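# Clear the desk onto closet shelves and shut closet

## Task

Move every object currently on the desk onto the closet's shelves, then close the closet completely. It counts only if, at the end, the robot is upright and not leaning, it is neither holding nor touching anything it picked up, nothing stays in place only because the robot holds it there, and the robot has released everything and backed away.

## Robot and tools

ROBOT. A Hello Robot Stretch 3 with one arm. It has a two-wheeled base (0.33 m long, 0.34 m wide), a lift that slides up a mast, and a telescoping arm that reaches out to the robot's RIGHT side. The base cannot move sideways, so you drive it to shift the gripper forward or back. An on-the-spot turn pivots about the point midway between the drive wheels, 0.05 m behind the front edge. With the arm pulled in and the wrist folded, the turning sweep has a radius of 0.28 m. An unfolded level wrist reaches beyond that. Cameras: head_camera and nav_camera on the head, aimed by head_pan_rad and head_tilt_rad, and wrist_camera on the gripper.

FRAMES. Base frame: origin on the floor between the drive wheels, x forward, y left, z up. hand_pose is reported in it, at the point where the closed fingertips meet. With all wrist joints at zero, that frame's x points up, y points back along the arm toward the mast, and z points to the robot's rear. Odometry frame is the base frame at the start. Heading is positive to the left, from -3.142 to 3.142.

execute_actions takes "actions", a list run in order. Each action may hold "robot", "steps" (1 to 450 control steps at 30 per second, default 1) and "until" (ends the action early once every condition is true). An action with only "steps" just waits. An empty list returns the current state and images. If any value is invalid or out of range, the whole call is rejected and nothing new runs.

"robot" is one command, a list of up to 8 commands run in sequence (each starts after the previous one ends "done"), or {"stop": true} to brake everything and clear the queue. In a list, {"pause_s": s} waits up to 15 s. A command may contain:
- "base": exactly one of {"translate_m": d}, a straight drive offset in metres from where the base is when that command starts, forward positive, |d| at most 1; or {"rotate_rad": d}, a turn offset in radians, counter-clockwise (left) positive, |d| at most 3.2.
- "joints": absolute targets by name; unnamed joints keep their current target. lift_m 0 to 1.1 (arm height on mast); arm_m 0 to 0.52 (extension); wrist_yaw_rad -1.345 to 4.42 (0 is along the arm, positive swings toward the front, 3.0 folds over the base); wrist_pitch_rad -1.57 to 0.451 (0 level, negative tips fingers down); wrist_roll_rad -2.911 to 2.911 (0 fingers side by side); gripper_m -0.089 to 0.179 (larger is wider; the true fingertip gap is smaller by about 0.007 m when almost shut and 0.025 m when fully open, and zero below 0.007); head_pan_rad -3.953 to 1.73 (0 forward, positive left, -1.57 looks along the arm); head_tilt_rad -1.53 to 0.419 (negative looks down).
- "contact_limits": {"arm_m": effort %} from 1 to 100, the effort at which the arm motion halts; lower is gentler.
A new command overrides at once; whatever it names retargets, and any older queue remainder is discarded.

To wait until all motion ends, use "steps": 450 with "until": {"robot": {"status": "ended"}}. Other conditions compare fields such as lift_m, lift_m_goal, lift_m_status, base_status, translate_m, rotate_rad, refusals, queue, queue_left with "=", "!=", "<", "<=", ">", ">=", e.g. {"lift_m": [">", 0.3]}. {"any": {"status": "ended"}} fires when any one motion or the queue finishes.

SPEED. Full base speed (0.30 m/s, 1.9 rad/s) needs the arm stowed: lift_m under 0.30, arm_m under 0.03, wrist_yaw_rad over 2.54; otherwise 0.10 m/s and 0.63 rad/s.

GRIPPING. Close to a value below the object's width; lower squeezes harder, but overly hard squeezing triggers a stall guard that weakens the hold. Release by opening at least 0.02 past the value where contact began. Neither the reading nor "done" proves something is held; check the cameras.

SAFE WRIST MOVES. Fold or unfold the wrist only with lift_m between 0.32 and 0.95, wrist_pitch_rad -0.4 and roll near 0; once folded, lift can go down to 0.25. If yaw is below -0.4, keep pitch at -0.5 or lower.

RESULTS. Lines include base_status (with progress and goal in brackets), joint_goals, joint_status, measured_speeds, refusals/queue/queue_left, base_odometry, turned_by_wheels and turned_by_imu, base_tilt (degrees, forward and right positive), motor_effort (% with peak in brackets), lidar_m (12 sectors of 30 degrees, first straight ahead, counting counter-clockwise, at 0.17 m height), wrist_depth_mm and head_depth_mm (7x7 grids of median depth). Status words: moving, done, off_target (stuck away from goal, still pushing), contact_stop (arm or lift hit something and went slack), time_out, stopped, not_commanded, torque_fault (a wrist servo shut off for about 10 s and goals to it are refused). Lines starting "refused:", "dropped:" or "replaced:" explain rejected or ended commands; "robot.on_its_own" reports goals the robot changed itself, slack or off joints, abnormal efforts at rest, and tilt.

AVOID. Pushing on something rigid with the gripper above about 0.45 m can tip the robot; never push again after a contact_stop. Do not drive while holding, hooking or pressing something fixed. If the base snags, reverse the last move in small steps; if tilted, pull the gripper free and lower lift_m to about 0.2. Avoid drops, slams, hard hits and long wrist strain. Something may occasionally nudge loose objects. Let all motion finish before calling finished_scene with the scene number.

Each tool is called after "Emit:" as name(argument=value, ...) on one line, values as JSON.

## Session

Emit:
execute_actions(actions=[])

Scene clock: 0.00 s.
robot.base_odometry: x=+0.000 y=+0.000 heading=+0.000 (m, m, rad; robot's odometry frame)
robot.turned_by_wheels: +0.000 (rad since the last result)
robot.turned_by_imu: +0.000 (rad since the last result)
robot.base_tilt: forward=-0.6 right=-1.7 (deg)
robot.lidar_m: 2.03 1.38 1.64 1.51 1.34 1.34 1.63 2.22 2.25 2.69 2.41 2.41
robot.head_depth_mm: 2009 2577 2536 2556 2562 2589 2261 / 2036 2740 2747 2770 2766 2772 2265 / 2015 2590 2585 2616 2616 2597 2272 / 2012 2357 2360 2392 2333 2382 2289 / 2031 2164 2164 2136 2137 2187 2132 / 1924 1975 1981 1997 1980 1987 1991 / 1831 1838 1817 1830 1845 1850 1860
robot.base_status: not_commanded
robot.joint_positions: lift_m=+0.305 arm_m=-0.003 wrist_yaw_rad=+3.122 wrist_pitch_rad=-0.459 wrist_roll_rad=+0.006 gripper_m=+0.037 head_pan_rad=+0.017 head_tilt_rad=+0.012
robot.joint_goals: lift_m=+0.305 arm_m=-0.003 wrist_yaw_rad=+3.122 wrist_pitch_rad=-0.459 wrist_roll_rad=+0.006 gripper_m=+0.037 head_pan_rad=+0.017 head_tilt_rad=+0.012
robot.joint_status: lift_m=not_commanded arm_m=not_commanded wrist_yaw_rad=not_commanded wrist_pitch_rad=not_commanded wrist_roll_rad=not_commanded gripper_m=not_commanded head_pan_rad=not_commanded head_tilt_rad=not_commanded
robot.measured_speeds: translate_m=+0.000 rotate_rad=+0.000 lift_m=+0.000 arm_m=+0.000 wrist_yaw_rad=+0.000 wrist_pitch_rad=+0.000 wrist_roll_rad=+0.000 head_pan_rad=+0.000 head_tilt_rad=+0.000
robot: refusals=0 queue=idle queue_left=0
robot.motor_effort: left_wheel=+0 right_wheel=-1 lift_m=+31 arm_m=+0 wrist_yaw_rad=-1 wrist_pitch_rad=+8 wrist_roll_rad=-1 gripper_m=+0 head_pan_rad=+0 head_tilt_rad=+1 (%)
robot.hand_pose: x=-0.0170 y=+0.0771 z=+0.3086 quat_wxyz=(+0.168, +0.692, +0.154, +0.685) (m; robot's base frame)
robot.wrist_depth_mm: 930 - - - - - - / - - - - - - - / 861 840 - 870 892 878 887 / 693 688 668 693 691 691 687 / 570 575 568 572 575 569 564 / 482 496 - - 464 485 486 / 431 - - - 417 421 425
pictures: head_camera (sideways: a quarter turn clockwise sets it upright), nav_camera (sideways: a quarter turn counterclockwise sets it upright), wrist_camera
Images, in order (width x height): head_camera 896x504, nav_camera 672x504, wrist_camera 644x364.

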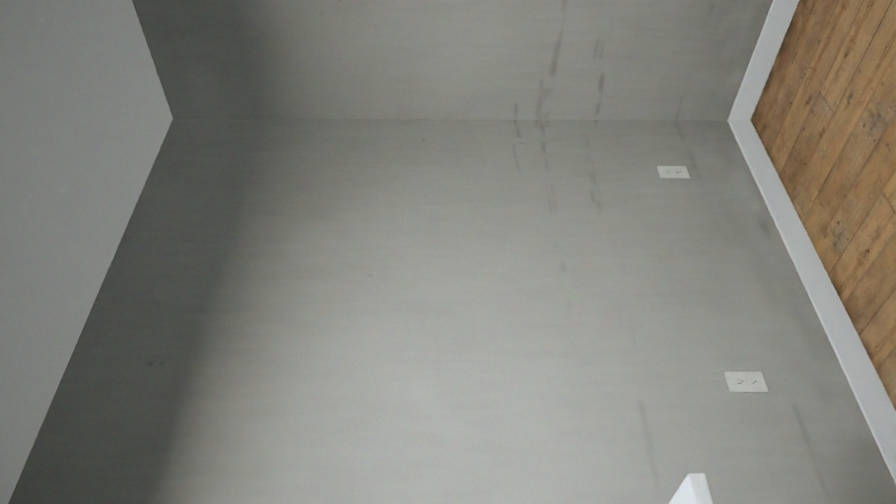

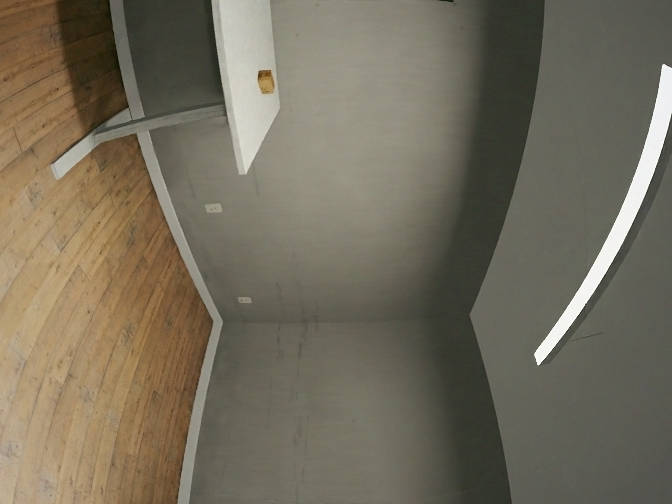

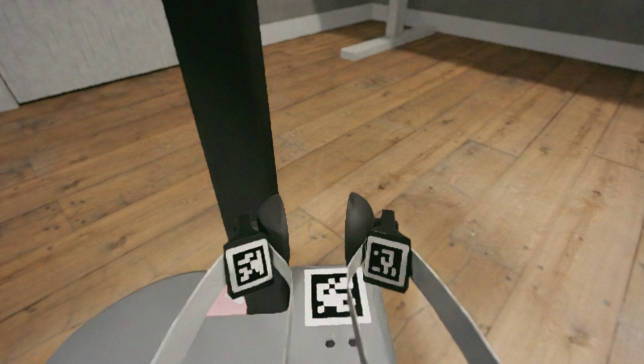

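Emit:
execute_actions(actions=[{"robot":{"joints":{"head_pan_rad":1.4,"head_tilt_rad":-0.35}},"steps":90,"until":{"robot":{"status":"ended"}}}])

Emit:
execute_actions(actions=[{"robot":{"joints":{"head_pan_rad":-3.6,"head_tilt_rad":-0.2}},"steps":150,"until":{"robot":{"status":"ended"}}}])

Scene clock: 5.03 s.
robot.base_odometry: x=+0.000 y=+0.000 heading=+0.000 (m, m, rad; robot's odometry frame)
robot.turned_by_wheels: +0.000 (rad since the last result)
robot.turned_by_imu: +0.001 (rad since the last result)
robot.base_tilt: forward=-0.6 right=-1.7 (deg)
robot.lidar_m: 2.03 1.38 1.64 1.51 1.34 1.34 1.63 2.22 2.25 2.68 2.41 2.42
robot.head_depth_mm: 1582 1653 1693 1212 1994 1808 1463 / 1681 1776 1797 2000 2097 1805 1469 / 1773 1898 1843 2078 2162 1824 1464 / 1882 2015 2077 2259 2284 1773 1460 / 1751 1843 1908 2087 2170 1809 1461 / 1571 1654 1741 1842 1966 1821 1454 / 1444 1508 1585 1651 1734 1759 1461
robot.base_status: not_commanded
robot.joint_positions: lift_m=+0.305 arm_m=-0.003 wrist_yaw_rad=+3.122 wrist_pitch_rad=-0.459 wrist_roll_rad=+0.006 gripper_m=+0.037 head_pan_rad=+1.393 head_tilt_rad=-0.345
robot.joint_goals: lift_m=+0.305 arm_m=-0.003 wrist_yaw_rad=+3.122 wrist_pitch_rad=-0.459 wrist_roll_rad=+0.006 gripper_m=+0.037 head_pan_rad=+1.400 head_tilt_rad=-0.350
robot.joint_status: lift_m=not_commanded arm_m=not_commanded wrist_yaw_rad=not_commanded wrist_pitch_rad=not_commanded wrist_roll_rad=not_commanded gripper_m=not_commanded head_pan_rad=done head_tilt_rad=done
robot.measured_speeds: translate_m=+0.000 rotate_rad=+0.000 lift_m=+0.000 arm_m=+0.000 wrist_yaw_rad=+0.000 wrist_pitch_rad=+0.000 wrist_roll_rad=+0.000 head_pan_rad=+0.000 head_tilt_rad=+0.000
robot: refusals=0 queue=done queue_left=0
robot.motor_effort: left_wheel=+0(0) right_wheel=-1(1) lift_m=+31(31) arm_m=+0(1) wrist_yaw_rad=+0(1) wrist_pitch_rad=+8(8) wrist_roll_rad=+0(0) gripper_m=+0(0) head_pan_rad=+4(28) head_tilt_rad=-1(18) (%)
robot.hand_pose: x=-0.0170 y=+0.0771 z=+0.3086 quat_wxyz=(+0.168, +0.692, +0.154, +0.685) (m; robot's base frame)
robot.wrist_depth_mm: 944 - - - - - - / - - - - - - - / 860 844 - 867 866 843 867 / 685 689 677 696 683 695 679 / 560 576 573 566 578 569 563 / 485 502 - - 471 491 487 / 436 - - - 424 418 424
pictures: head_camera (sideways: a quarter turn clockwise sets it upright), nav_camera (sideways: a quarter turn counterclockwise sets it upright), wrist_camera
Images, in order (width x height): head_camera 896x504, nav_camera 672x504, wrist_camera 644x364.

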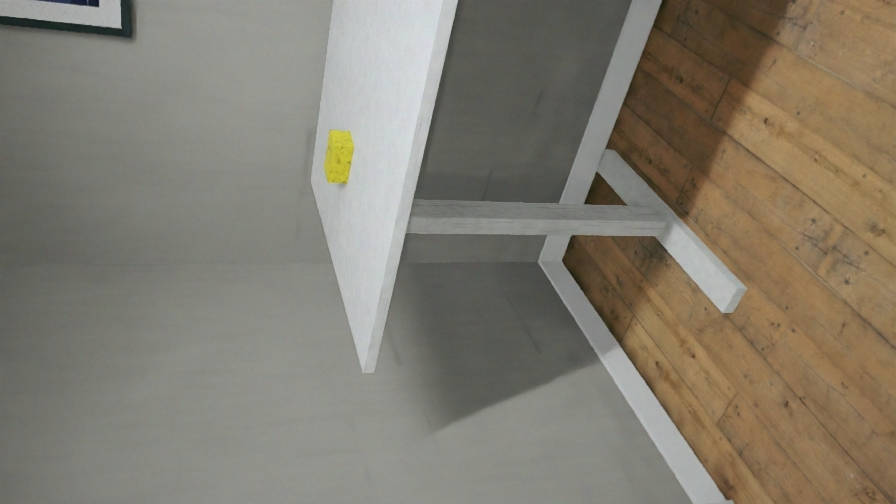

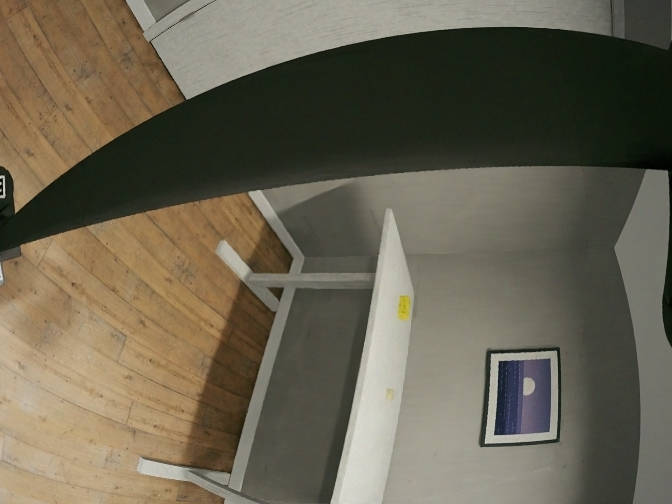

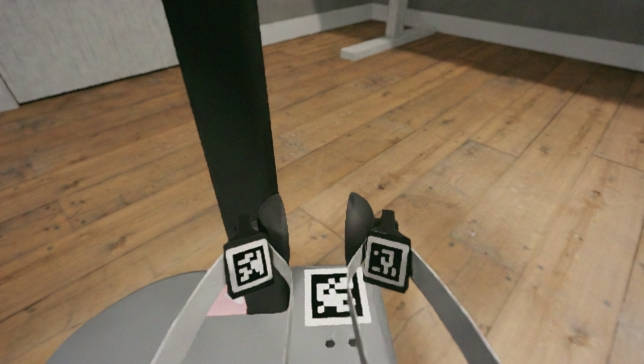

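Scene clock: 7.83 s.
robot.base_odometry: x=+0.000 y=+0.000 heading=+0.000 (m, m, rad; robot's odometry frame)
robot.turned_by_wheels: +0.000 (rad since the last result)
robot.turned_by_imu: +0.000 (rad since the last result)
robot.base_tilt: forward=-0.6 right=-1.8 (deg)
robot.lidar_m: 2.04 1.38 1.65 1.51 1.34 1.34 1.62 2.22 2.25 2.69 2.41 2.41
robot.head_depth_mm: 1129 1168 1218 1268 1323 1387 1446 / 1180 1225 1285 1329 1392 1452 1505 / 1227 1281 1330 1384 1449 1522 1566 / 1276 1324 1381 1437 1503 1575 1617 / 1317 1379 1432 1503 1580 1660 1666 / 1359 1415 1487 1566 1639 1731 1659 / 1417 1478 1559 1619 1714 1836 1665
robot.base_status: not_commanded
robot.joint_positions: lift_m=+0.305 arm_m=-0.003 wrist_yaw_rad=+3.122 wrist_pitch_rad=-0.459 wrist_roll_rad=+0.006 gripper_m=+0.037 head_pan_rad=-3.593 head_tilt_rad=-0.211
robot.joint_goals: lift_m=+0.305 arm_m=-0.003 wrist_yaw_rad=+3.122 wrist_pitch_rad=-0.459 wrist_roll_rad=+0.006 gripper_m=+0.037 head_pan_rad=-3.600 head_tilt_rad=-0.200
robot.joint_status: lift_m=not_commanded arm_m=not_commanded wrist_yaw_rad=not_commanded wrist_pitch_rad=not_commanded wrist_roll_rad=not_commanded gripper_m=not_commanded head_pan_rad=done head_tilt_rad=done
robot.measured_speeds: translate_m=+0.000 rotate_rad=+0.000 lift_m=+0.000 arm_m=+0.000 wrist_yaw_rad=+0.000 wrist_pitch_rad=+0.000 wrist_roll_rad=+0.000 head_pan_rad=+0.000 head_tilt_rad=+0.000
robot: refusals=0 queue=done queue_left=0
robot.motor_effort: left_wheel=+0(0) right_wheel=-1(1) lift_m=+31(31) arm_m=+0(0) wrist_yaw_rad=-1(0) wrist_pitch_rad=+8(8) wrist_roll_rad=+0(1) gripper_m=+0(1) head_pan_rad=-3(26) head_tilt_rad=+4(15) (%)
robot.hand_pose: x=-0.0170 y=+0.0771 z=+0.3086 quat_wxyz=(+0.168, +0.692, +0.154, +0.685) (m; robot's base frame)
robot.wrist_depth_mm: 969 - - - - - - / - - - - - - - / 859 845 - 862 872 862 865 / 689 686 686 697 678 671 701 / 566 564 566 560 583 567 562 / 485 497 - - 472 484 480 / 434 - - - 430 428 427
pictures: head_camera (sideways: a quarter turn clockwise sets it upright), nav_camera (sideways: a quarter turn counterclockwise sets it upright), wrist_camera
Images, in order (width x height): head_camera 896x504, nav_camera 672x504, wrist_camera 644x364.

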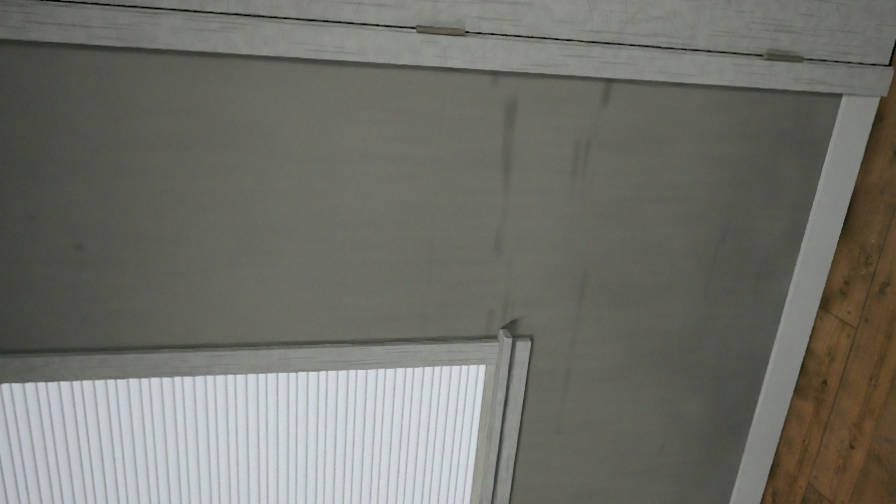

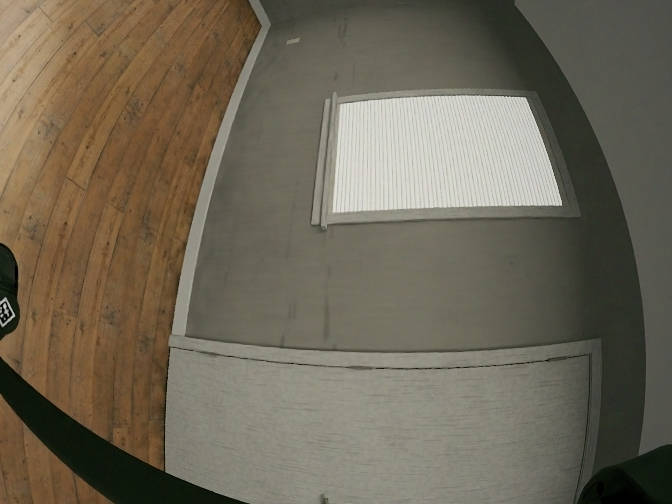

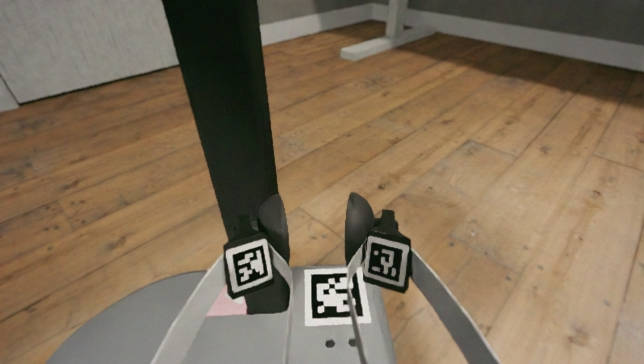

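Emit:
execute_actions(actions=[{"robot":{"base":{"rotate_rad":2.4},"joints":{"head_pan_rad":0,"head_tilt_rad":-0.3,"lift_m":0.28}},"steps":250,"until":{"robot":{"status":"ended"}}}])

Scene clock: 13.77 s.
robot.base_odometry: x=+0.000 y=+0.000 heading=+2.400 (m, m, rad; robot's odometry frame)
robot.turned_by_wheels: +2.400 (rad since the last result)
robot.turned_by_imu: +2.399 (rad since the last result)
robot.base_tilt: forward=-0.6 right=-1.7 (deg)
robot.lidar_m: 1.34 1.46 2.13 2.22 2.45 2.44 2.40 2.37 1.39 1.80 1.62 1.37
robot.head_depth_mm: 1123 1186 1254 1332 1419 1513 1525 / 1126 1184 1265 1335 1417 1513 1519 / 1133 1199 1263 1346 1425 1521 1523 / 1132 1206 1271 1356 1446 1545 1517 / 1166 1236 1303 1375 1474 1583 1516 / 1172 1236 1311 1389 1492 1585 1515 / 1162 1240 1312 1402 1502 1602 1528
robot.base_status: done (rotate_rad +2.3999 of +2.4000)
robot.joint_positions: lift_m=+0.281 arm_m=-0.003 wrist_yaw_rad=+3.122 wrist_pitch_rad=-0.459 wrist_roll_rad=+0.006 gripper_m=+0.037 head_pan_rad=-0.007 head_tilt_rad=-0.296
robot.joint_goals: lift_m=+0.280 arm_m=-0.003 wrist_yaw_rad=+3.122 wrist_pitch_rad=-0.459 wrist_roll_rad=+0.006 gripper_m=+0.037 head_pan_rad=+0.000 head_tilt_rad=-0.300
robot.joint_status: lift_m=done arm_m=not_commanded wrist_yaw_rad=not_commanded wrist_pitch_rad=not_commanded wrist_roll_rad=not_commanded gripper_m=not_commanded head_pan_rad=done head_tilt_rad=done
robot.measured_speeds: translate_m=+0.000 rotate_rad=+0.000 lift_m=+0.000 arm_m=+0.000 wrist_yaw_rad=+0.000 wrist_pitch_rad=+0.000 wrist_roll_rad=+0.000 head_pan_rad=+0.000 head_tilt_rad=+0.000
robot: refusals=0 queue=done queue_left=0
robot.motor_effort: left_wheel=-2(9) right_wheel=+2(12) lift_m=+17(31) arm_m=+0(0) wrist_yaw_rad=-1(1) wrist_pitch_rad=+8(9) wrist_roll_rad=-1(0) gripper_m=+0(0) head_pan_rad=+1(31) head_tilt_rad=-2(8) (%)
robot.hand_pose: x=-0.0170 y=+0.0770 z=+0.2841 quat_wxyz=(+0.168, +0.692, +0.154, +0.685) (m; robot's base frame)
robot.wrist_depth_mm: - - - - - - - / - - - - - - - / 805 807 - 819 805 817 824 / 643 643 638 658 650 649 638 / 540 538 532 539 557 537 538 / 456 - - - 456 463 461 / 411 - - - 403 397 400
pictures: head_camera (sideways: a quarter turn clockwise sets it upright), nav_camera (sideways: a quarter turn counterclockwise sets it upright), wrist_camera
Images, in order (width x height): head_camera 896x504, nav_camera 672x504, wrist_camera 644x364.

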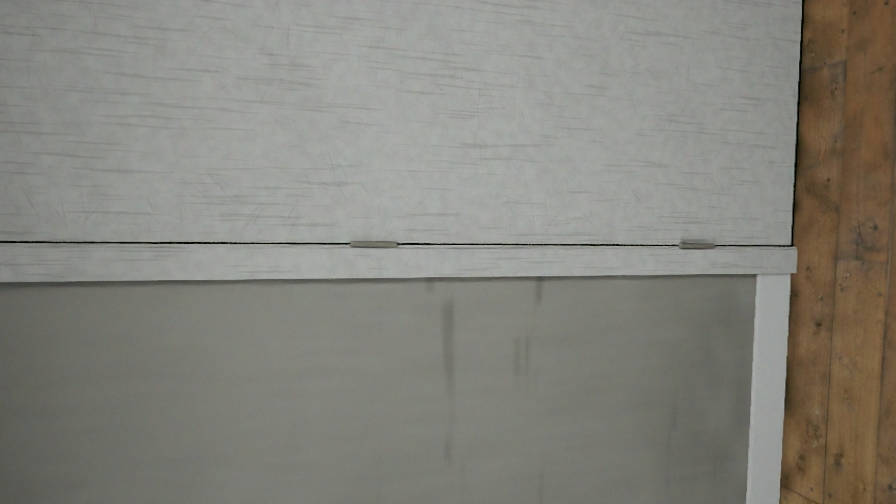

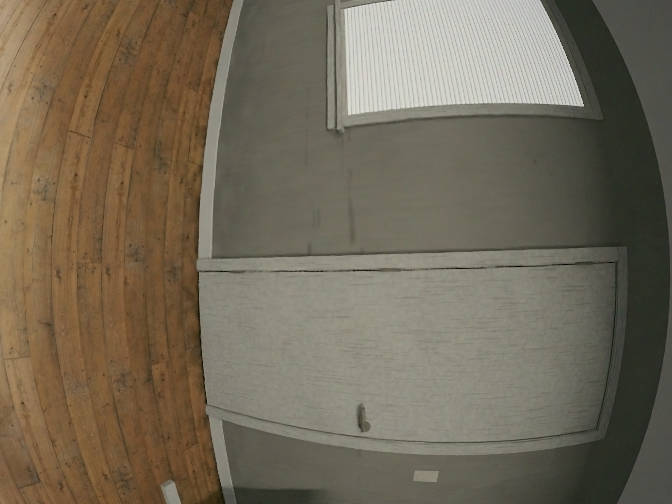

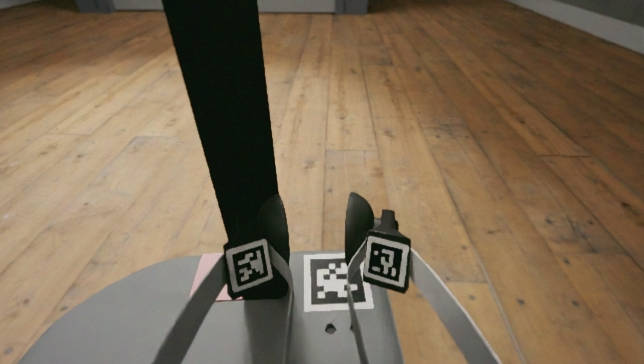

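Emit:
execute_actions(actions=[{"robot":{"joints":{"head_pan_rad":-0.45,"head_tilt_rad":-0.2}},"steps":90,"until":{"robot":{"status":"ended"}}}])

Scene clock: 17.70 s.
robot.base_odometry: x=+0.000 y=+0.000 heading=+2.400 (m, m, rad; robot's odometry frame)
robot.turned_by_wheels: +0.000 (rad since the last result)
robot.turned_by_imu: +0.000 (rad since the last result)
robot.base_tilt: forward=-0.5 right=-1.7 (deg)
robot.lidar_m: 1.34 1.45 2.13 2.22 2.45 2.45 2.40 2.36 1.39 1.80 1.62 1.37
robot.head_depth_mm: 1440 1508 1571 1644 1742 1827 1654 / 1369 1437 1493 1571 1654 1748 1658 / 1305 1351 1409 1466 1551 1629 1652 / 1252 1304 1367 1420 1488 1558 1607 / 1205 1254 1305 1357 1428 1499 1562 / 1168 1203 1264 1314 1370 1422 1488 / 1119 1172 1207 1269 1312 1367 1429
robot.base_status: done (rotate_rad +2.3999 of +2.4000)
robot.joint_positions: lift_m=+0.281 arm_m=-0.003 wrist_yaw_rad=+3.122 wrist_pitch_rad=-0.459 wrist_roll_rad=+0.006 gripper_m=+0.037 head_pan_rad=-0.443 head_tilt_rad=-0.211
robot.joint_goals: lift_m=+0.280 arm_m=-0.003 wrist_yaw_rad=+3.122 wrist_pitch_rad=-0.459 wrist_roll_rad=+0.006 gripper_m=+0.037 head_pan_rad=-0.450 head_tilt_rad=-0.200
robot.joint_status: lift_m=done arm_m=not_commanded wrist_yaw_rad=not_commanded wrist_pitch_rad=not_commanded wrist_roll_rad=not_commanded gripper_m=not_commanded head_pan_rad=done head_tilt_rad=done
robot.measured_speeds: translate_m=+0.000 rotate_rad=+0.000 lift_m=+0.000 arm_m=+0.000 wrist_yaw_rad=+0.000 wrist_pitch_rad=+0.000 wrist_roll_rad=+0.000 head_pan_rad=+0.000 head_tilt_rad=+0.000
robot: refusals=0 queue=done queue_left=0
robot.motor_effort: left_wheel=-3(3) right_wheel=+2(2) lift_m=+17(17) arm_m=+0(1) wrist_yaw_rad=-1(1) wrist_pitch_rad=+8(8) wrist_roll_rad=-1(1) gripper_m=+0(0) head_pan_rad=-2(20) head_tilt_rad=+3(11) (%)
robot.hand_pose: x=-0.0170 y=+0.0770 z=+0.2841 quat_wxyz=(+0.168, +0.692, +0.154, +0.685) (m; robot's base frame)
robot.wrist_depth_mm: - - - - - - - / - - - - - - - / 833 801 - 815 800 813 828 / 652 635 647 645 652 649 642 / 535 529 546 541 548 543 533 / 457 - - - 458 453 459 / 407 - - - 401 402 403
pictures: head_camera (sideways: a quarter turn clockwise sets it upright), nav_camera (sideways: a quarter turn counterclockwise sets it upright), wrist_camera
Images, in order (width x height): head_camera 896x504, nav_camera 672x504, wrist_camera 644x364.

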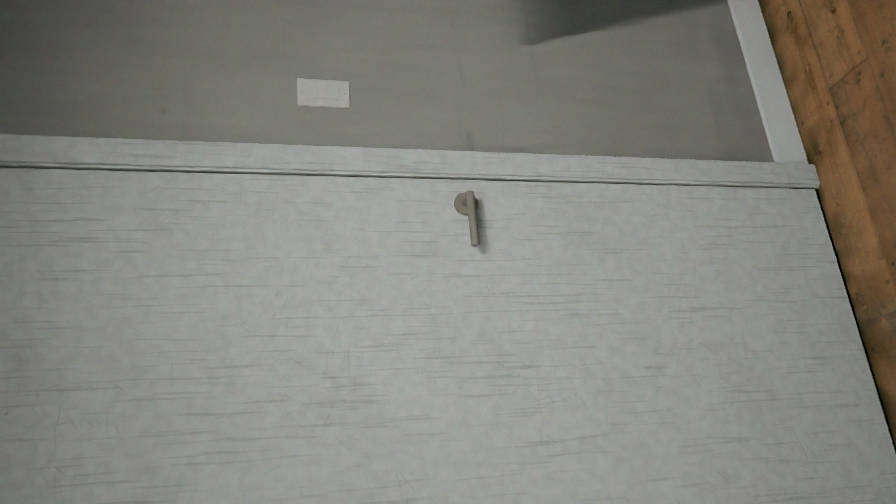

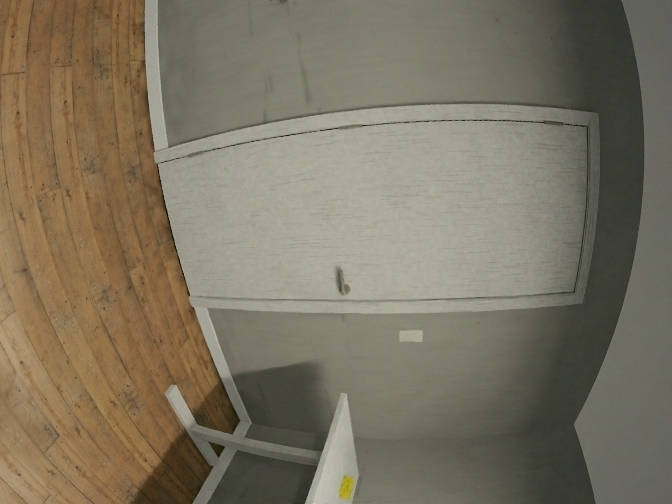

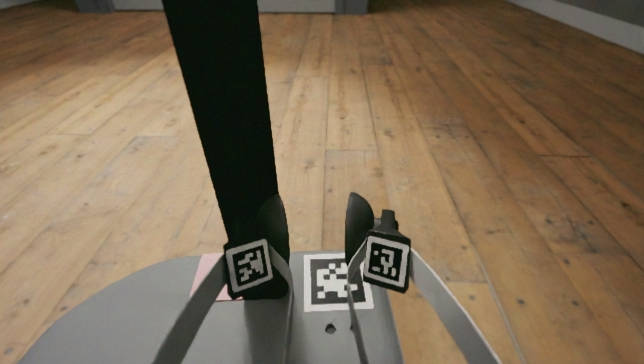

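Emit:
execute_actions(actions=[{"robot":[{"base":{"rotate_rad":-0.885},"joints":{"head_pan_rad":-1.57,"head_tilt_rad":-0.4}},{"base":{"translate_m":0.9}},{"base":{"rotate_rad":2.43}},{"joints":{"lift_m":0.6,"wrist_pitch_rad":-0.4}},{"joints":{"wrist_yaw_rad":0,"lift_m":0.85}},{"joints":{"wrist_pitch_rad":0,"wrist_roll_rad":1.57,"gripper_m":0.1}}],"steps":450,"until":{"robot":{"status":"ended"}}},{"steps":300,"until":{"robot":{"status":"ended"}}}])

Scene clock: 44.53 s.
robot.base_odometry: x=+0.050 y=+0.899 heading=-2.338 (m, m, rad; robot's odometry frame)
robot.turned_by_wheels: +1.545 (rad since the last result)
robot.turned_by_imu: +1.554 (rad since the last result)
robot.base_tilt: forward=-0.6 right=-1.8 (deg)
robot.lidar_m: 2.91 3.07 3.11 3.02 1.55 1.18 0.79 0.76 0.75 0.71 0.76 1.11
robot.head_depth_mm: 586 632 682 733 804 882 976 / 569 608 655 715 787 874 976 / 580 621 668 724 785 862 949 / 582 625 673 728 789 876 969 / 585 629 676 733 801 883 979 / 589 632 681 738 809 886 992 / 592 636 684 741 811 893 996
robot.base_status: done (rotate_rad +2.4299 of +2.4300)
robot.joint_positions: lift_m=+0.849 arm_m=-0.003 wrist_yaw_rad=+0.002 wrist_pitch_rad=-0.022 wrist_roll_rad=+1.567 gripper_m=+0.100 head_pan_rad=-1.563 head_tilt_rad=-0.395
robot.joint_goals: lift_m=+0.850 arm_m=-0.003 wrist_yaw_rad=+0.000 wrist_pitch_rad=+0.000 wrist_roll_rad=+1.570 gripper_m=+0.100 head_pan_rad=-1.570 head_tilt_rad=-0.400
robot.joint_status: lift_m=done arm_m=not_commanded wrist_yaw_rad=done wrist_pitch_rad=done wrist_roll_rad=done gripper_m=done head_pan_rad=done head_tilt_rad=done
robot.measured_speeds: translate_m=+0.000 rotate_rad=+0.000 lift_m=+0.000 arm_m=+0.000 wrist_yaw_rad=+0.000 wrist_pitch_rad=+0.000 wrist_roll_rad=+0.000 head_pan_rad=+0.000 head_tilt_rad=+0.000
robot: refusals=0 queue=done queue_left=0
robot.motor_effort: left_wheel=-3(11) right_wheel=+2(12) lift_m=+42(42) arm_m=+0(0) wrist_yaw_rad=-2(2) wrist_pitch_rad=+13(14) wrist_roll_rad=+1(5) gripper_m=+1(100) head_pan_rad=-2(27) head_tilt_rad=-2(15) (%)
robot.hand_pose: x=-0.0208 y=-0.3977 z=+0.9581 quat_wxyz=(+0.002, +0.001, -1.000, -0.012) (m; robot's base frame)
robot.wrist_depth_mm: 413 418 420 427 429 438 449 / 407 416 416 420 434 443 442 / 433 448 443 457 463 470 480 / 455 468 470 483 492 499 509 / 477 487 495 507 518 529 545 / 510 511 531 543 545 554 576 / 541 554 562 564 586 603 609
pictures: head_camera (sideways: a quarter turn clockwise sets it upright), nav_camera (sideways: a quarter turn counterclockwise sets it upright), wrist_camera
Images, in order (width x height): head_camera 896x504, nav_camera 672x504, wrist_camera 644x364.

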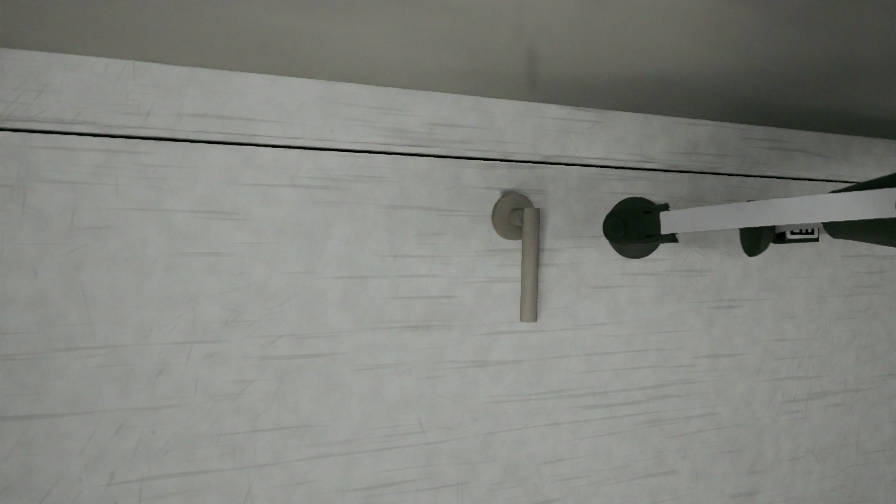

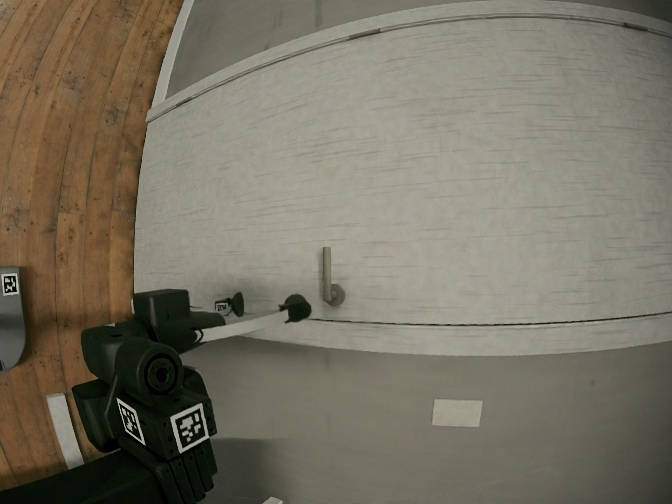

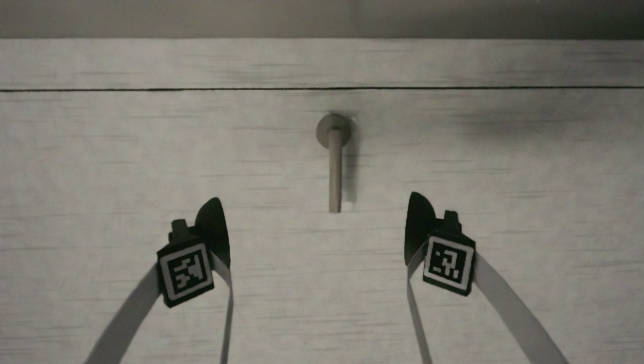

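Emit:
execute_actions(actions=[{"robot":{"base":{"translate_m":0.06},"joints":{"lift_m":0.82,"arm_m":0.16}},"steps":200,"until":{"robot":{"status":"ended"}}}])

Scene clock: 52.93 s.
robot.base_odometry: x=+0.009 y=+0.855 heading=-2.338 (m, m, rad; robot's odometry frame)
robot.turned_by_wheels: +0.000 (rad since the last result)
robot.turned_by_imu: +0.001 (rad since the last result)
robot.base_tilt: forward=-0.6 right=-1.7 (deg)
robot.lidar_m: 2.86 2.99 3.09 3.02 1.24 1.25 0.81 0.81 0.72 0.72 0.76 1.12
robot.head_depth_mm: 570 610 661 724 797 858 - / 580 623 669 717 783 - - / 585 624 675 729 796 850 - / 586 631 676 734 801 858 999 / 590 632 681 741 805 888 985 / 593 636 685 746 813 893 994 / 596 641 689 748 817 899 1004
robot.base_status: done (translate_m +0.0600 of +0.0600)
robot.joint_positions: lift_m=+0.821 arm_m=+0.160 wrist_yaw_rad=+0.002 wrist_pitch_rad=-0.021 wrist_roll_rad=+1.567 gripper_m=+0.100 head_pan_rad=-1.563 head_tilt_rad=-0.395
robot.joint_goals: lift_m=+0.820 arm_m=+0.160 wrist_yaw_rad=+0.000 wrist_pitch_rad=+0.000 wrist_roll_rad=+1.570 gripper_m=+0.100 head_pan_rad=-1.570 head_tilt_rad=-0.400
robot.joint_status: lift_m=done arm_m=done wrist_yaw_rad=done wrist_pitch_rad=done wrist_roll_rad=done gripper_m=done head_pan_rad=done head_tilt_rad=done
robot.measured_speeds: translate_m=+0.000 rotate_rad=+0.000 lift_m=+0.000 arm_m=+0.000 wrist_yaw_rad=+0.000 wrist_pitch_rad=+0.000 wrist_roll_rad=+0.000 head_pan_rad=+0.000 head_tilt_rad=+0.000
robot: refusals=0 queue=done queue_left=0
robot.motor_effort: left_wheel=-2(4) right_wheel=+2(6) lift_m=+17(43) arm_m=+4(3) wrist_yaw_rad=-2(2) wrist_pitch_rad=+12(13) wrist_roll_rad=+1(1) gripper_m=+1(1) head_pan_rad=-2(1) head_tilt_rad=-2(1) (%)
robot.hand_pose: x=-0.0209 y=-0.5602 z=+0.9295 quat_wxyz=(+0.002, +0.001, -1.000, -0.011) (m; robot's base frame)
robot.wrist_depth_mm: 265 269 273 275 280 282 286 / 277 284 287 286 296 297 301 / 290 293 300 303 308 315 318 / 307 308 313 317 324 328 339 / 324 325 332 335 344 345 358 / 336 343 353 357 363 370 379 / 359 364 372 382 388 390 403
pictures: head_camera (sideways: a quarter turn clockwise sets it upright), nav_camera (sideways: a quarter turn counterclockwise sets it upright), wrist_camera
Images, in order (width x height): head_camera 896x504, nav_camera 672x504, wrist_camera 644x364.

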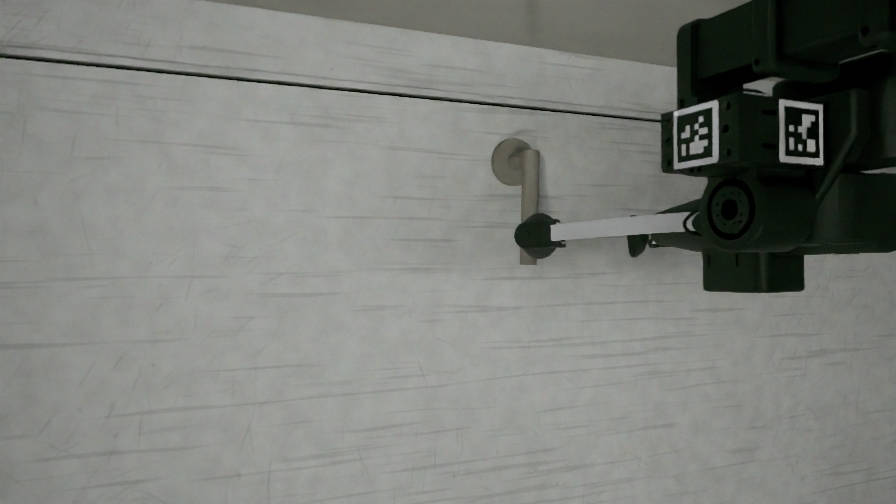

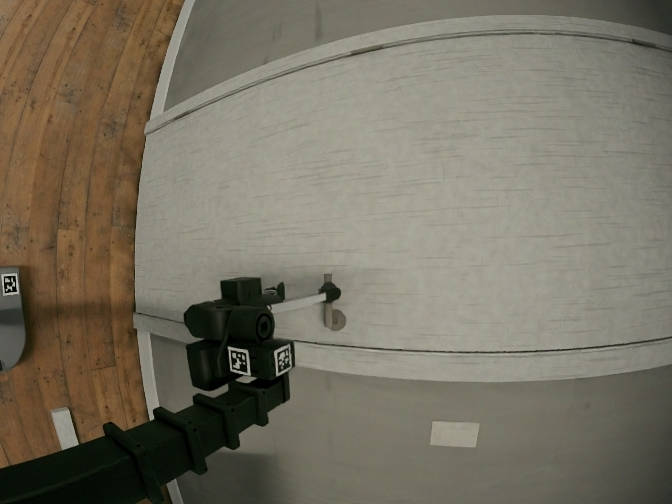

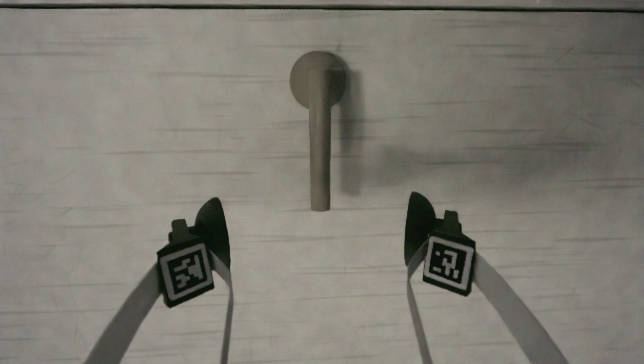

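Emit:
execute_actions(actions=[{"robot":{"joints":{"arm_m":0.24}},"steps":200,"until":{"robot":{"status":"ended"}}}])

Scene clock: 56.53 s.
robot.base_odometry: x=+0.009 y=+0.855 heading=-2.338 (m, m, rad; robot's odometry frame)
robot.turned_by_wheels: +0.000 (rad since the last result)
robot.turned_by_imu: +0.000 (rad since the last result)
robot.base_tilt: forward=-0.6 right=-1.7 (deg)
robot.lidar_m: 2.85 2.99 3.11 3.04 1.24 1.25 0.81 0.82 0.72 0.72 0.76 1.12
robot.head_depth_mm: 569 610 660 725 799 - - / 581 623 670 719 772 - 963 / 584 624 674 727 782 - 982 / 586 629 677 732 789 - 979 / 589 634 680 739 806 886 984 / 593 636 685 741 809 891 992 / 594 640 689 746 816 903 1002
robot.base_status: done (translate_m +0.0600 of +0.0600)
robot.joint_positions: lift_m=+0.821 arm_m=+0.240 wrist_yaw_rad=+0.002 wrist_pitch_rad=-0.021 wrist_roll_rad=+1.567 gripper_m=+0.100 head_pan_rad=-1.563 head_tilt_rad=-0.395
robot.joint_goals: lift_m=+0.820 arm_m=+0.240 wrist_yaw_rad=+0.000 wrist_pitch_rad=+0.000 wrist_roll_rad=+1.570 gripper_m=+0.100 head_pan_rad=-1.570 head_tilt_rad=-0.400
robot.joint_status: lift_m=done arm_m=done wrist_yaw_rad=done wrist_pitch_rad=done wrist_roll_rad=done gripper_m=done head_pan_rad=done head_tilt_rad=done
robot.measured_speeds: translate_m=+0.000 rotate_rad=+0.000 lift_m=+0.000 arm_m=+0.000 wrist_yaw_rad=+0.000 wrist_pitch_rad=+0.000 wrist_roll_rad=+0.000 head_pan_rad=+0.000 head_tilt_rad=+0.000
robot: refusals=0 queue=done queue_left=0
robot.motor_effort: left_wheel=-3(2) right_wheel=+2(1) lift_m=+16(17) arm_m=+4(3) wrist_yaw_rad=-2(1) wrist_pitch_rad=+13(12) wrist_roll_rad=+0(1) gripper_m=+1(1) head_pan_rad=-1(2) head_tilt_rad=-2(1) (%)
robot.hand_pose: x=-0.0209 y=-0.6402 z=+0.9295 quat_wxyz=(+0.002, +0.001, -1.000, -0.011) (m; robot's base frame)
robot.wrist_depth_mm: 195 200 200 202 208 212 214 / 205 210 211 207 217 220 223 / 216 218 222 221 228 232 235 / 227 228 232 233 239 244 249 / 237 239 246 249 252 258 267 / 250 252 260 263 271 275 279 / 267 270 277 278 284 291 298
pictures: head_camera (sideways: a quarter turn clockwise sets it upright), nav_camera (sideways: a quarter turn counterclockwise sets it upright), wrist_camera
Images, in order (width x height): head_camera 896x504, nav_camera 672x504, wrist_camera 644x364.

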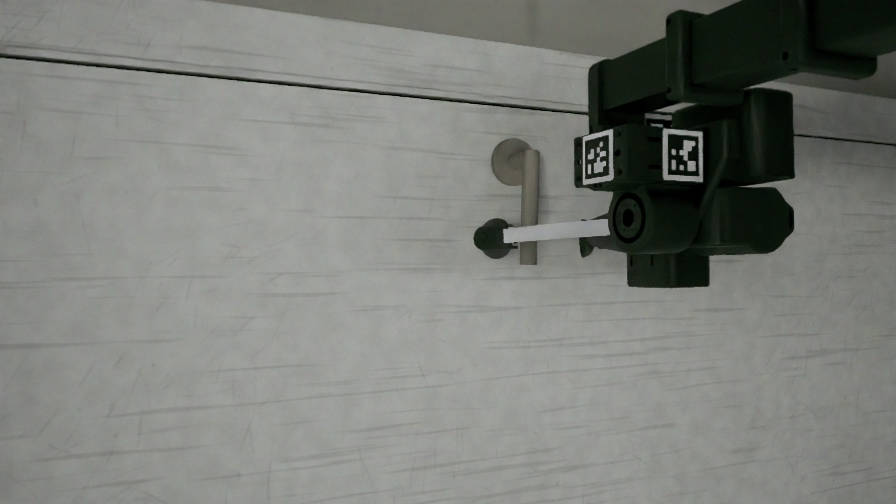

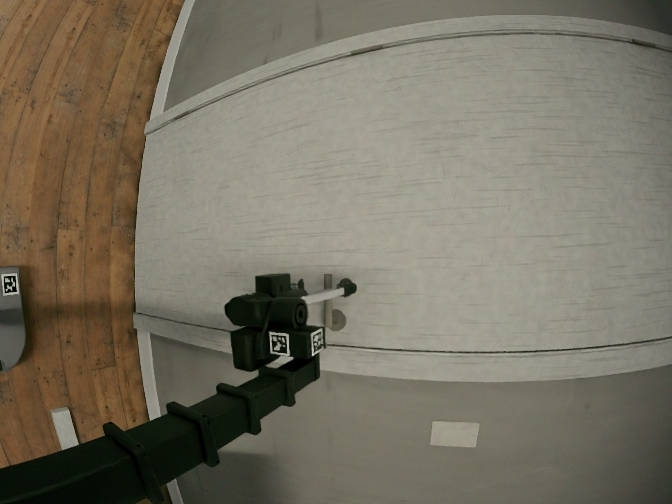

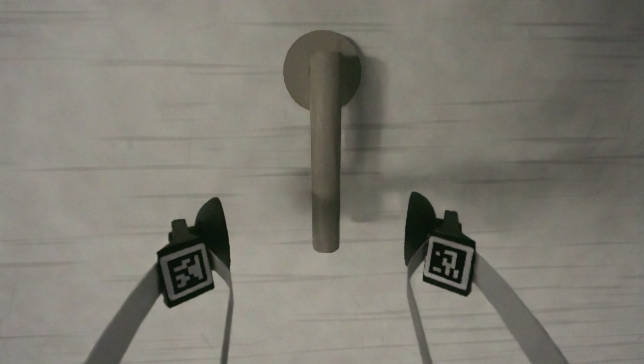

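Emit:
execute_actions(actions=[{"robot":[{"joints":{"arm_m":0.28}},{"joints":{"gripper_m":0.01}},{"joints":{"lift_m":0.77}}],"steps":250,"until":{"robot":{"status":"ended"}}}])

Scene clock: 62.60 s.
robot.base_odometry: x=+0.009 y=+0.855 heading=-2.338 (m, m, rad; robot's odometry frame)
robot.turned_by_wheels: +0.000 (rad since the last result)
robot.turned_by_imu: +0.001 (rad since the last result)
robot.base_tilt: forward=-0.6 right=-1.7 (deg)
robot.lidar_m: 2.84 2.99 3.11 3.03 1.24 1.25 0.81 0.82 0.72 0.72 0.76 1.12
robot.head_depth_mm: 570 610 660 722 795 872 - / 583 625 669 718 773 - 962 / 584 626 675 727 784 - 971 / 585 628 678 732 801 - 979 / 589 633 683 739 806 894 988 / 594 634 686 742 810 894 999 / 595 641 688 748 816 901 1003
robot.base_status: done (translate_m +0.0600 of +0.0600)
robot.joint_positions: lift_m=+0.779 arm_m=+0.280 wrist_yaw_rad=+0.002 wrist_pitch_rad=+0.070 wrist_roll_rad=+1.570 gripper_m=+0.010 head_pan_rad=-1.563 head_tilt_rad=-0.395
robot.joint_goals: lift_m=+0.779 arm_m=+0.280 wrist_yaw_rad=+0.000 wrist_pitch_rad=+0.000 wrist_roll_rad=+1.570 gripper_m=+0.010 head_pan_rad=-1.570 head_tilt_rad=-0.400
robot.joint_status: lift_m=contact_stop arm_m=done wrist_yaw_rad=done wrist_pitch_rad=done wrist_roll_rad=done gripper_m=done head_pan_rad=done head_tilt_rad=done
robot.measured_speeds: translate_m=+0.000 rotate_rad=+0.000 lift_m=-0.008 arm_m=+0.000 wrist_yaw_rad=+0.000 wrist_pitch_rad=+0.072 wrist_roll_rad=+0.000 head_pan_rad=+0.000 head_tilt_rad=+0.000
robot: refusals=0 queue=dropped queue_left=0
robot.on_its_own: lift_m is slack since a contact_stop, until your next command for it (your +0.770 is given up)
robot.motor_effort: left_wheel=-2(3) right_wheel=+1(2) lift_m=+29(27) arm_m=+4(2) wrist_yaw_rad=-2(1) wrist_pitch_rad=-44(45) wrist_roll_rad=+0(1) gripper_m=-14(100) head_pan_rad=-3(2) head_tilt_rad=-2(3) (%)
robot.hand_pose: x=-0.0209 y=-0.6820 z=+0.9114 quat_wxyz=(+0.001, +0.001, -0.999, +0.034) (m; robot's base frame)
robot.wrist_depth_mm: 172 170 168 163 166 163 162 / 181 179 178 164 173 171 168 / 191 189 186 180 181 178 176 / 200 198 194 189 190 190 187 / 211 211 206 151 200 199 196 / 225 223 222 217 214 210 207 / 241 237 234 229 226 222 221
pictures: head_camera (sideways: a quarter turn clockwise sets it upright), nav_camera (sideways: a quarter turn counterclockwise sets it upright), wrist_camera
Images, in order (width x height): head_camera 896x504, nav_camera 672x504, wrist_camera 644x364.

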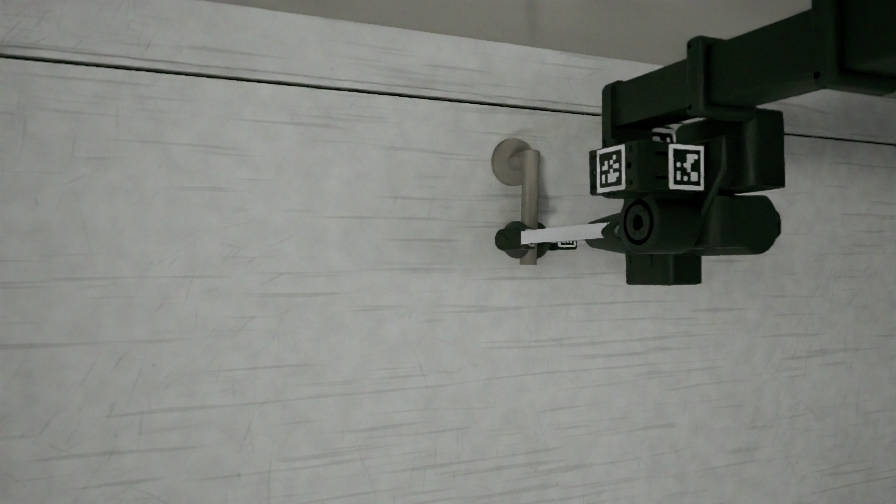

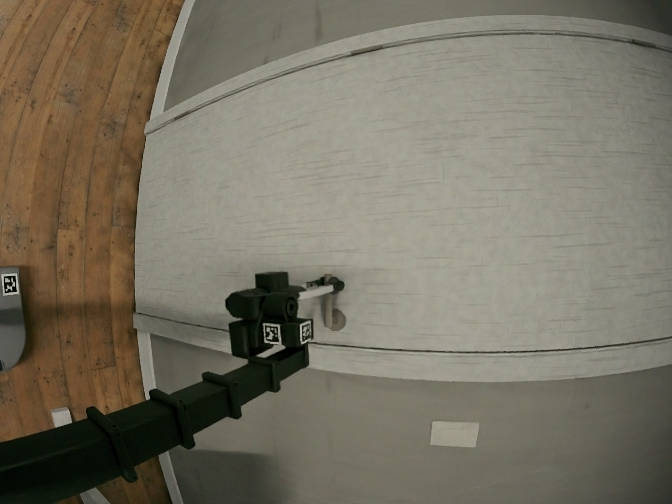

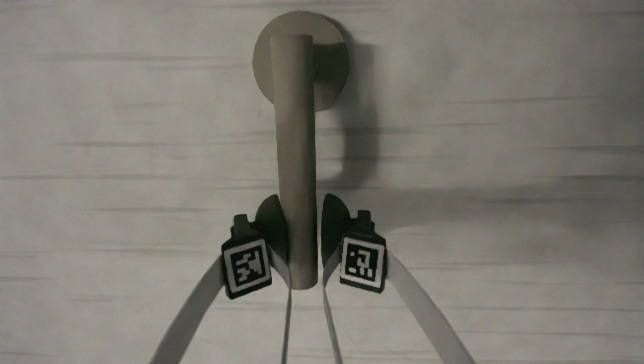

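Emit:
execute_actions(actions=[{"robot":[{"joints":{"lift_m":0.818}},{"joints":{"arm_m":0.21}}],"steps":200,"until":{"robot":{"status":"ended"}}}])

Scene clock: 67.37 s.
robot.base_odometry: x=+0.009 y=+0.855 heading=-2.338 (m, m, rad; robot's odometry frame)
robot.turned_by_wheels: +0.000 (rad since the last result)
robot.turned_by_imu: +0.001 (rad since the last result)
robot.base_tilt: forward=-0.6 right=-1.7 (deg)
robot.lidar_m: 2.85 3.00 3.09 3.03 1.24 1.25 0.81 0.82 0.72 0.72 0.76 1.12
robot.head_depth_mm: 568 608 660 723 794 864 - / 581 620 670 719 773 - 991 / 584 625 673 728 785 - 1002 / 586 630 679 734 803 - 990 / 593 632 681 739 806 885 986 / 592 635 687 743 811 893 996 / 597 641 689 745 815 900 1000
robot.base_status: done (translate_m +0.0600 of +0.0600)
robot.joint_positions: lift_m=+0.817 arm_m=+0.210 wrist_yaw_rad=+0.002 wrist_pitch_rad=-0.022 wrist_roll_rad=+1.570 gripper_m=+0.010 head_pan_rad=-1.563 head_tilt_rad=-0.395
robot.joint_goals: lift_m=+0.818 arm_m=+0.210 wrist_yaw_rad=+0.000 wrist_pitch_rad=+0.000 wrist_roll_rad=+1.570 gripper_m=+0.010 head_pan_rad=-1.570 head_tilt_rad=-0.400
robot.joint_status: lift_m=done arm_m=done wrist_yaw_rad=done wrist_pitch_rad=done wrist_roll_rad=done gripper_m=done head_pan_rad=done head_tilt_rad=done
robot.measured_speeds: translate_m=+0.000 rotate_rad=+0.000 lift_m=+0.000 arm_m=+0.000 wrist_yaw_rad=+0.000 wrist_pitch_rad=+0.000 wrist_roll_rad=+0.000 head_pan_rad=+0.000 head_tilt_rad=+0.000
robot: refusals=0 queue=done queue_left=0
robot.motor_effort: left_wheel=-2(2) right_wheel=+0(1) lift_m=+43(43) arm_m=-3(5) wrist_yaw_rad=-2(2) wrist_pitch_rad=+13(44) wrist_roll_rad=-1(0) gripper_m=+0(15) head_pan_rad=-2(1) head_tilt_rad=-2(2) (%)
robot.hand_pose: x=-0.0209 y=-0.6110 z=+0.9261 quat_wxyz=(+0.001, +0.001, -1.000, -0.012) (m; robot's base frame)
robot.wrist_depth_mm: 221 223 227 230 234 234 242 / 233 233 237 232 244 250 253 / 242 245 250 251 258 263 267 / 255 259 263 264 270 275 280 / 266 272 277 - 286 292 295 / 282 289 292 299 305 308 315 / 299 308 310 316 323 330 339
pictures: head_camera (sideways: a quarter turn clockwise sets it upright), nav_camera (sideways: a quarter turn counterclockwise sets it upright), wrist_camera
Images, in order (width x height): head_camera 896x504, nav_camera 672x504, wrist_camera 644x364.

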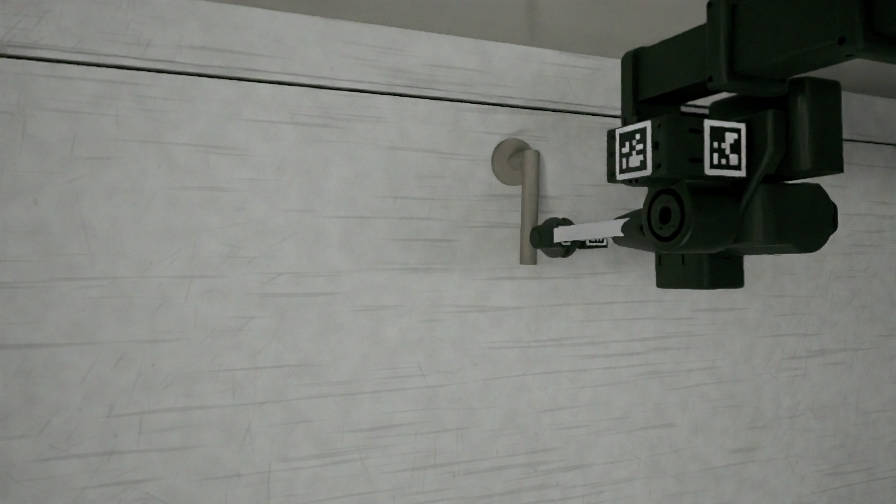

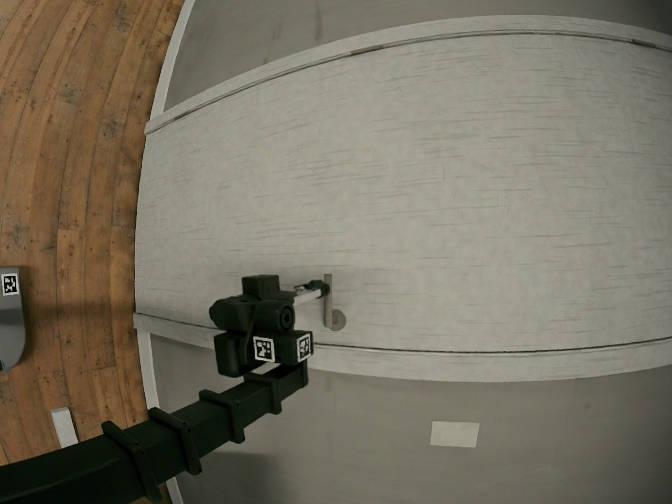

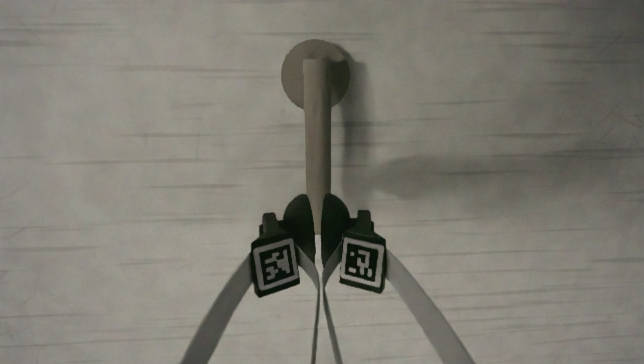

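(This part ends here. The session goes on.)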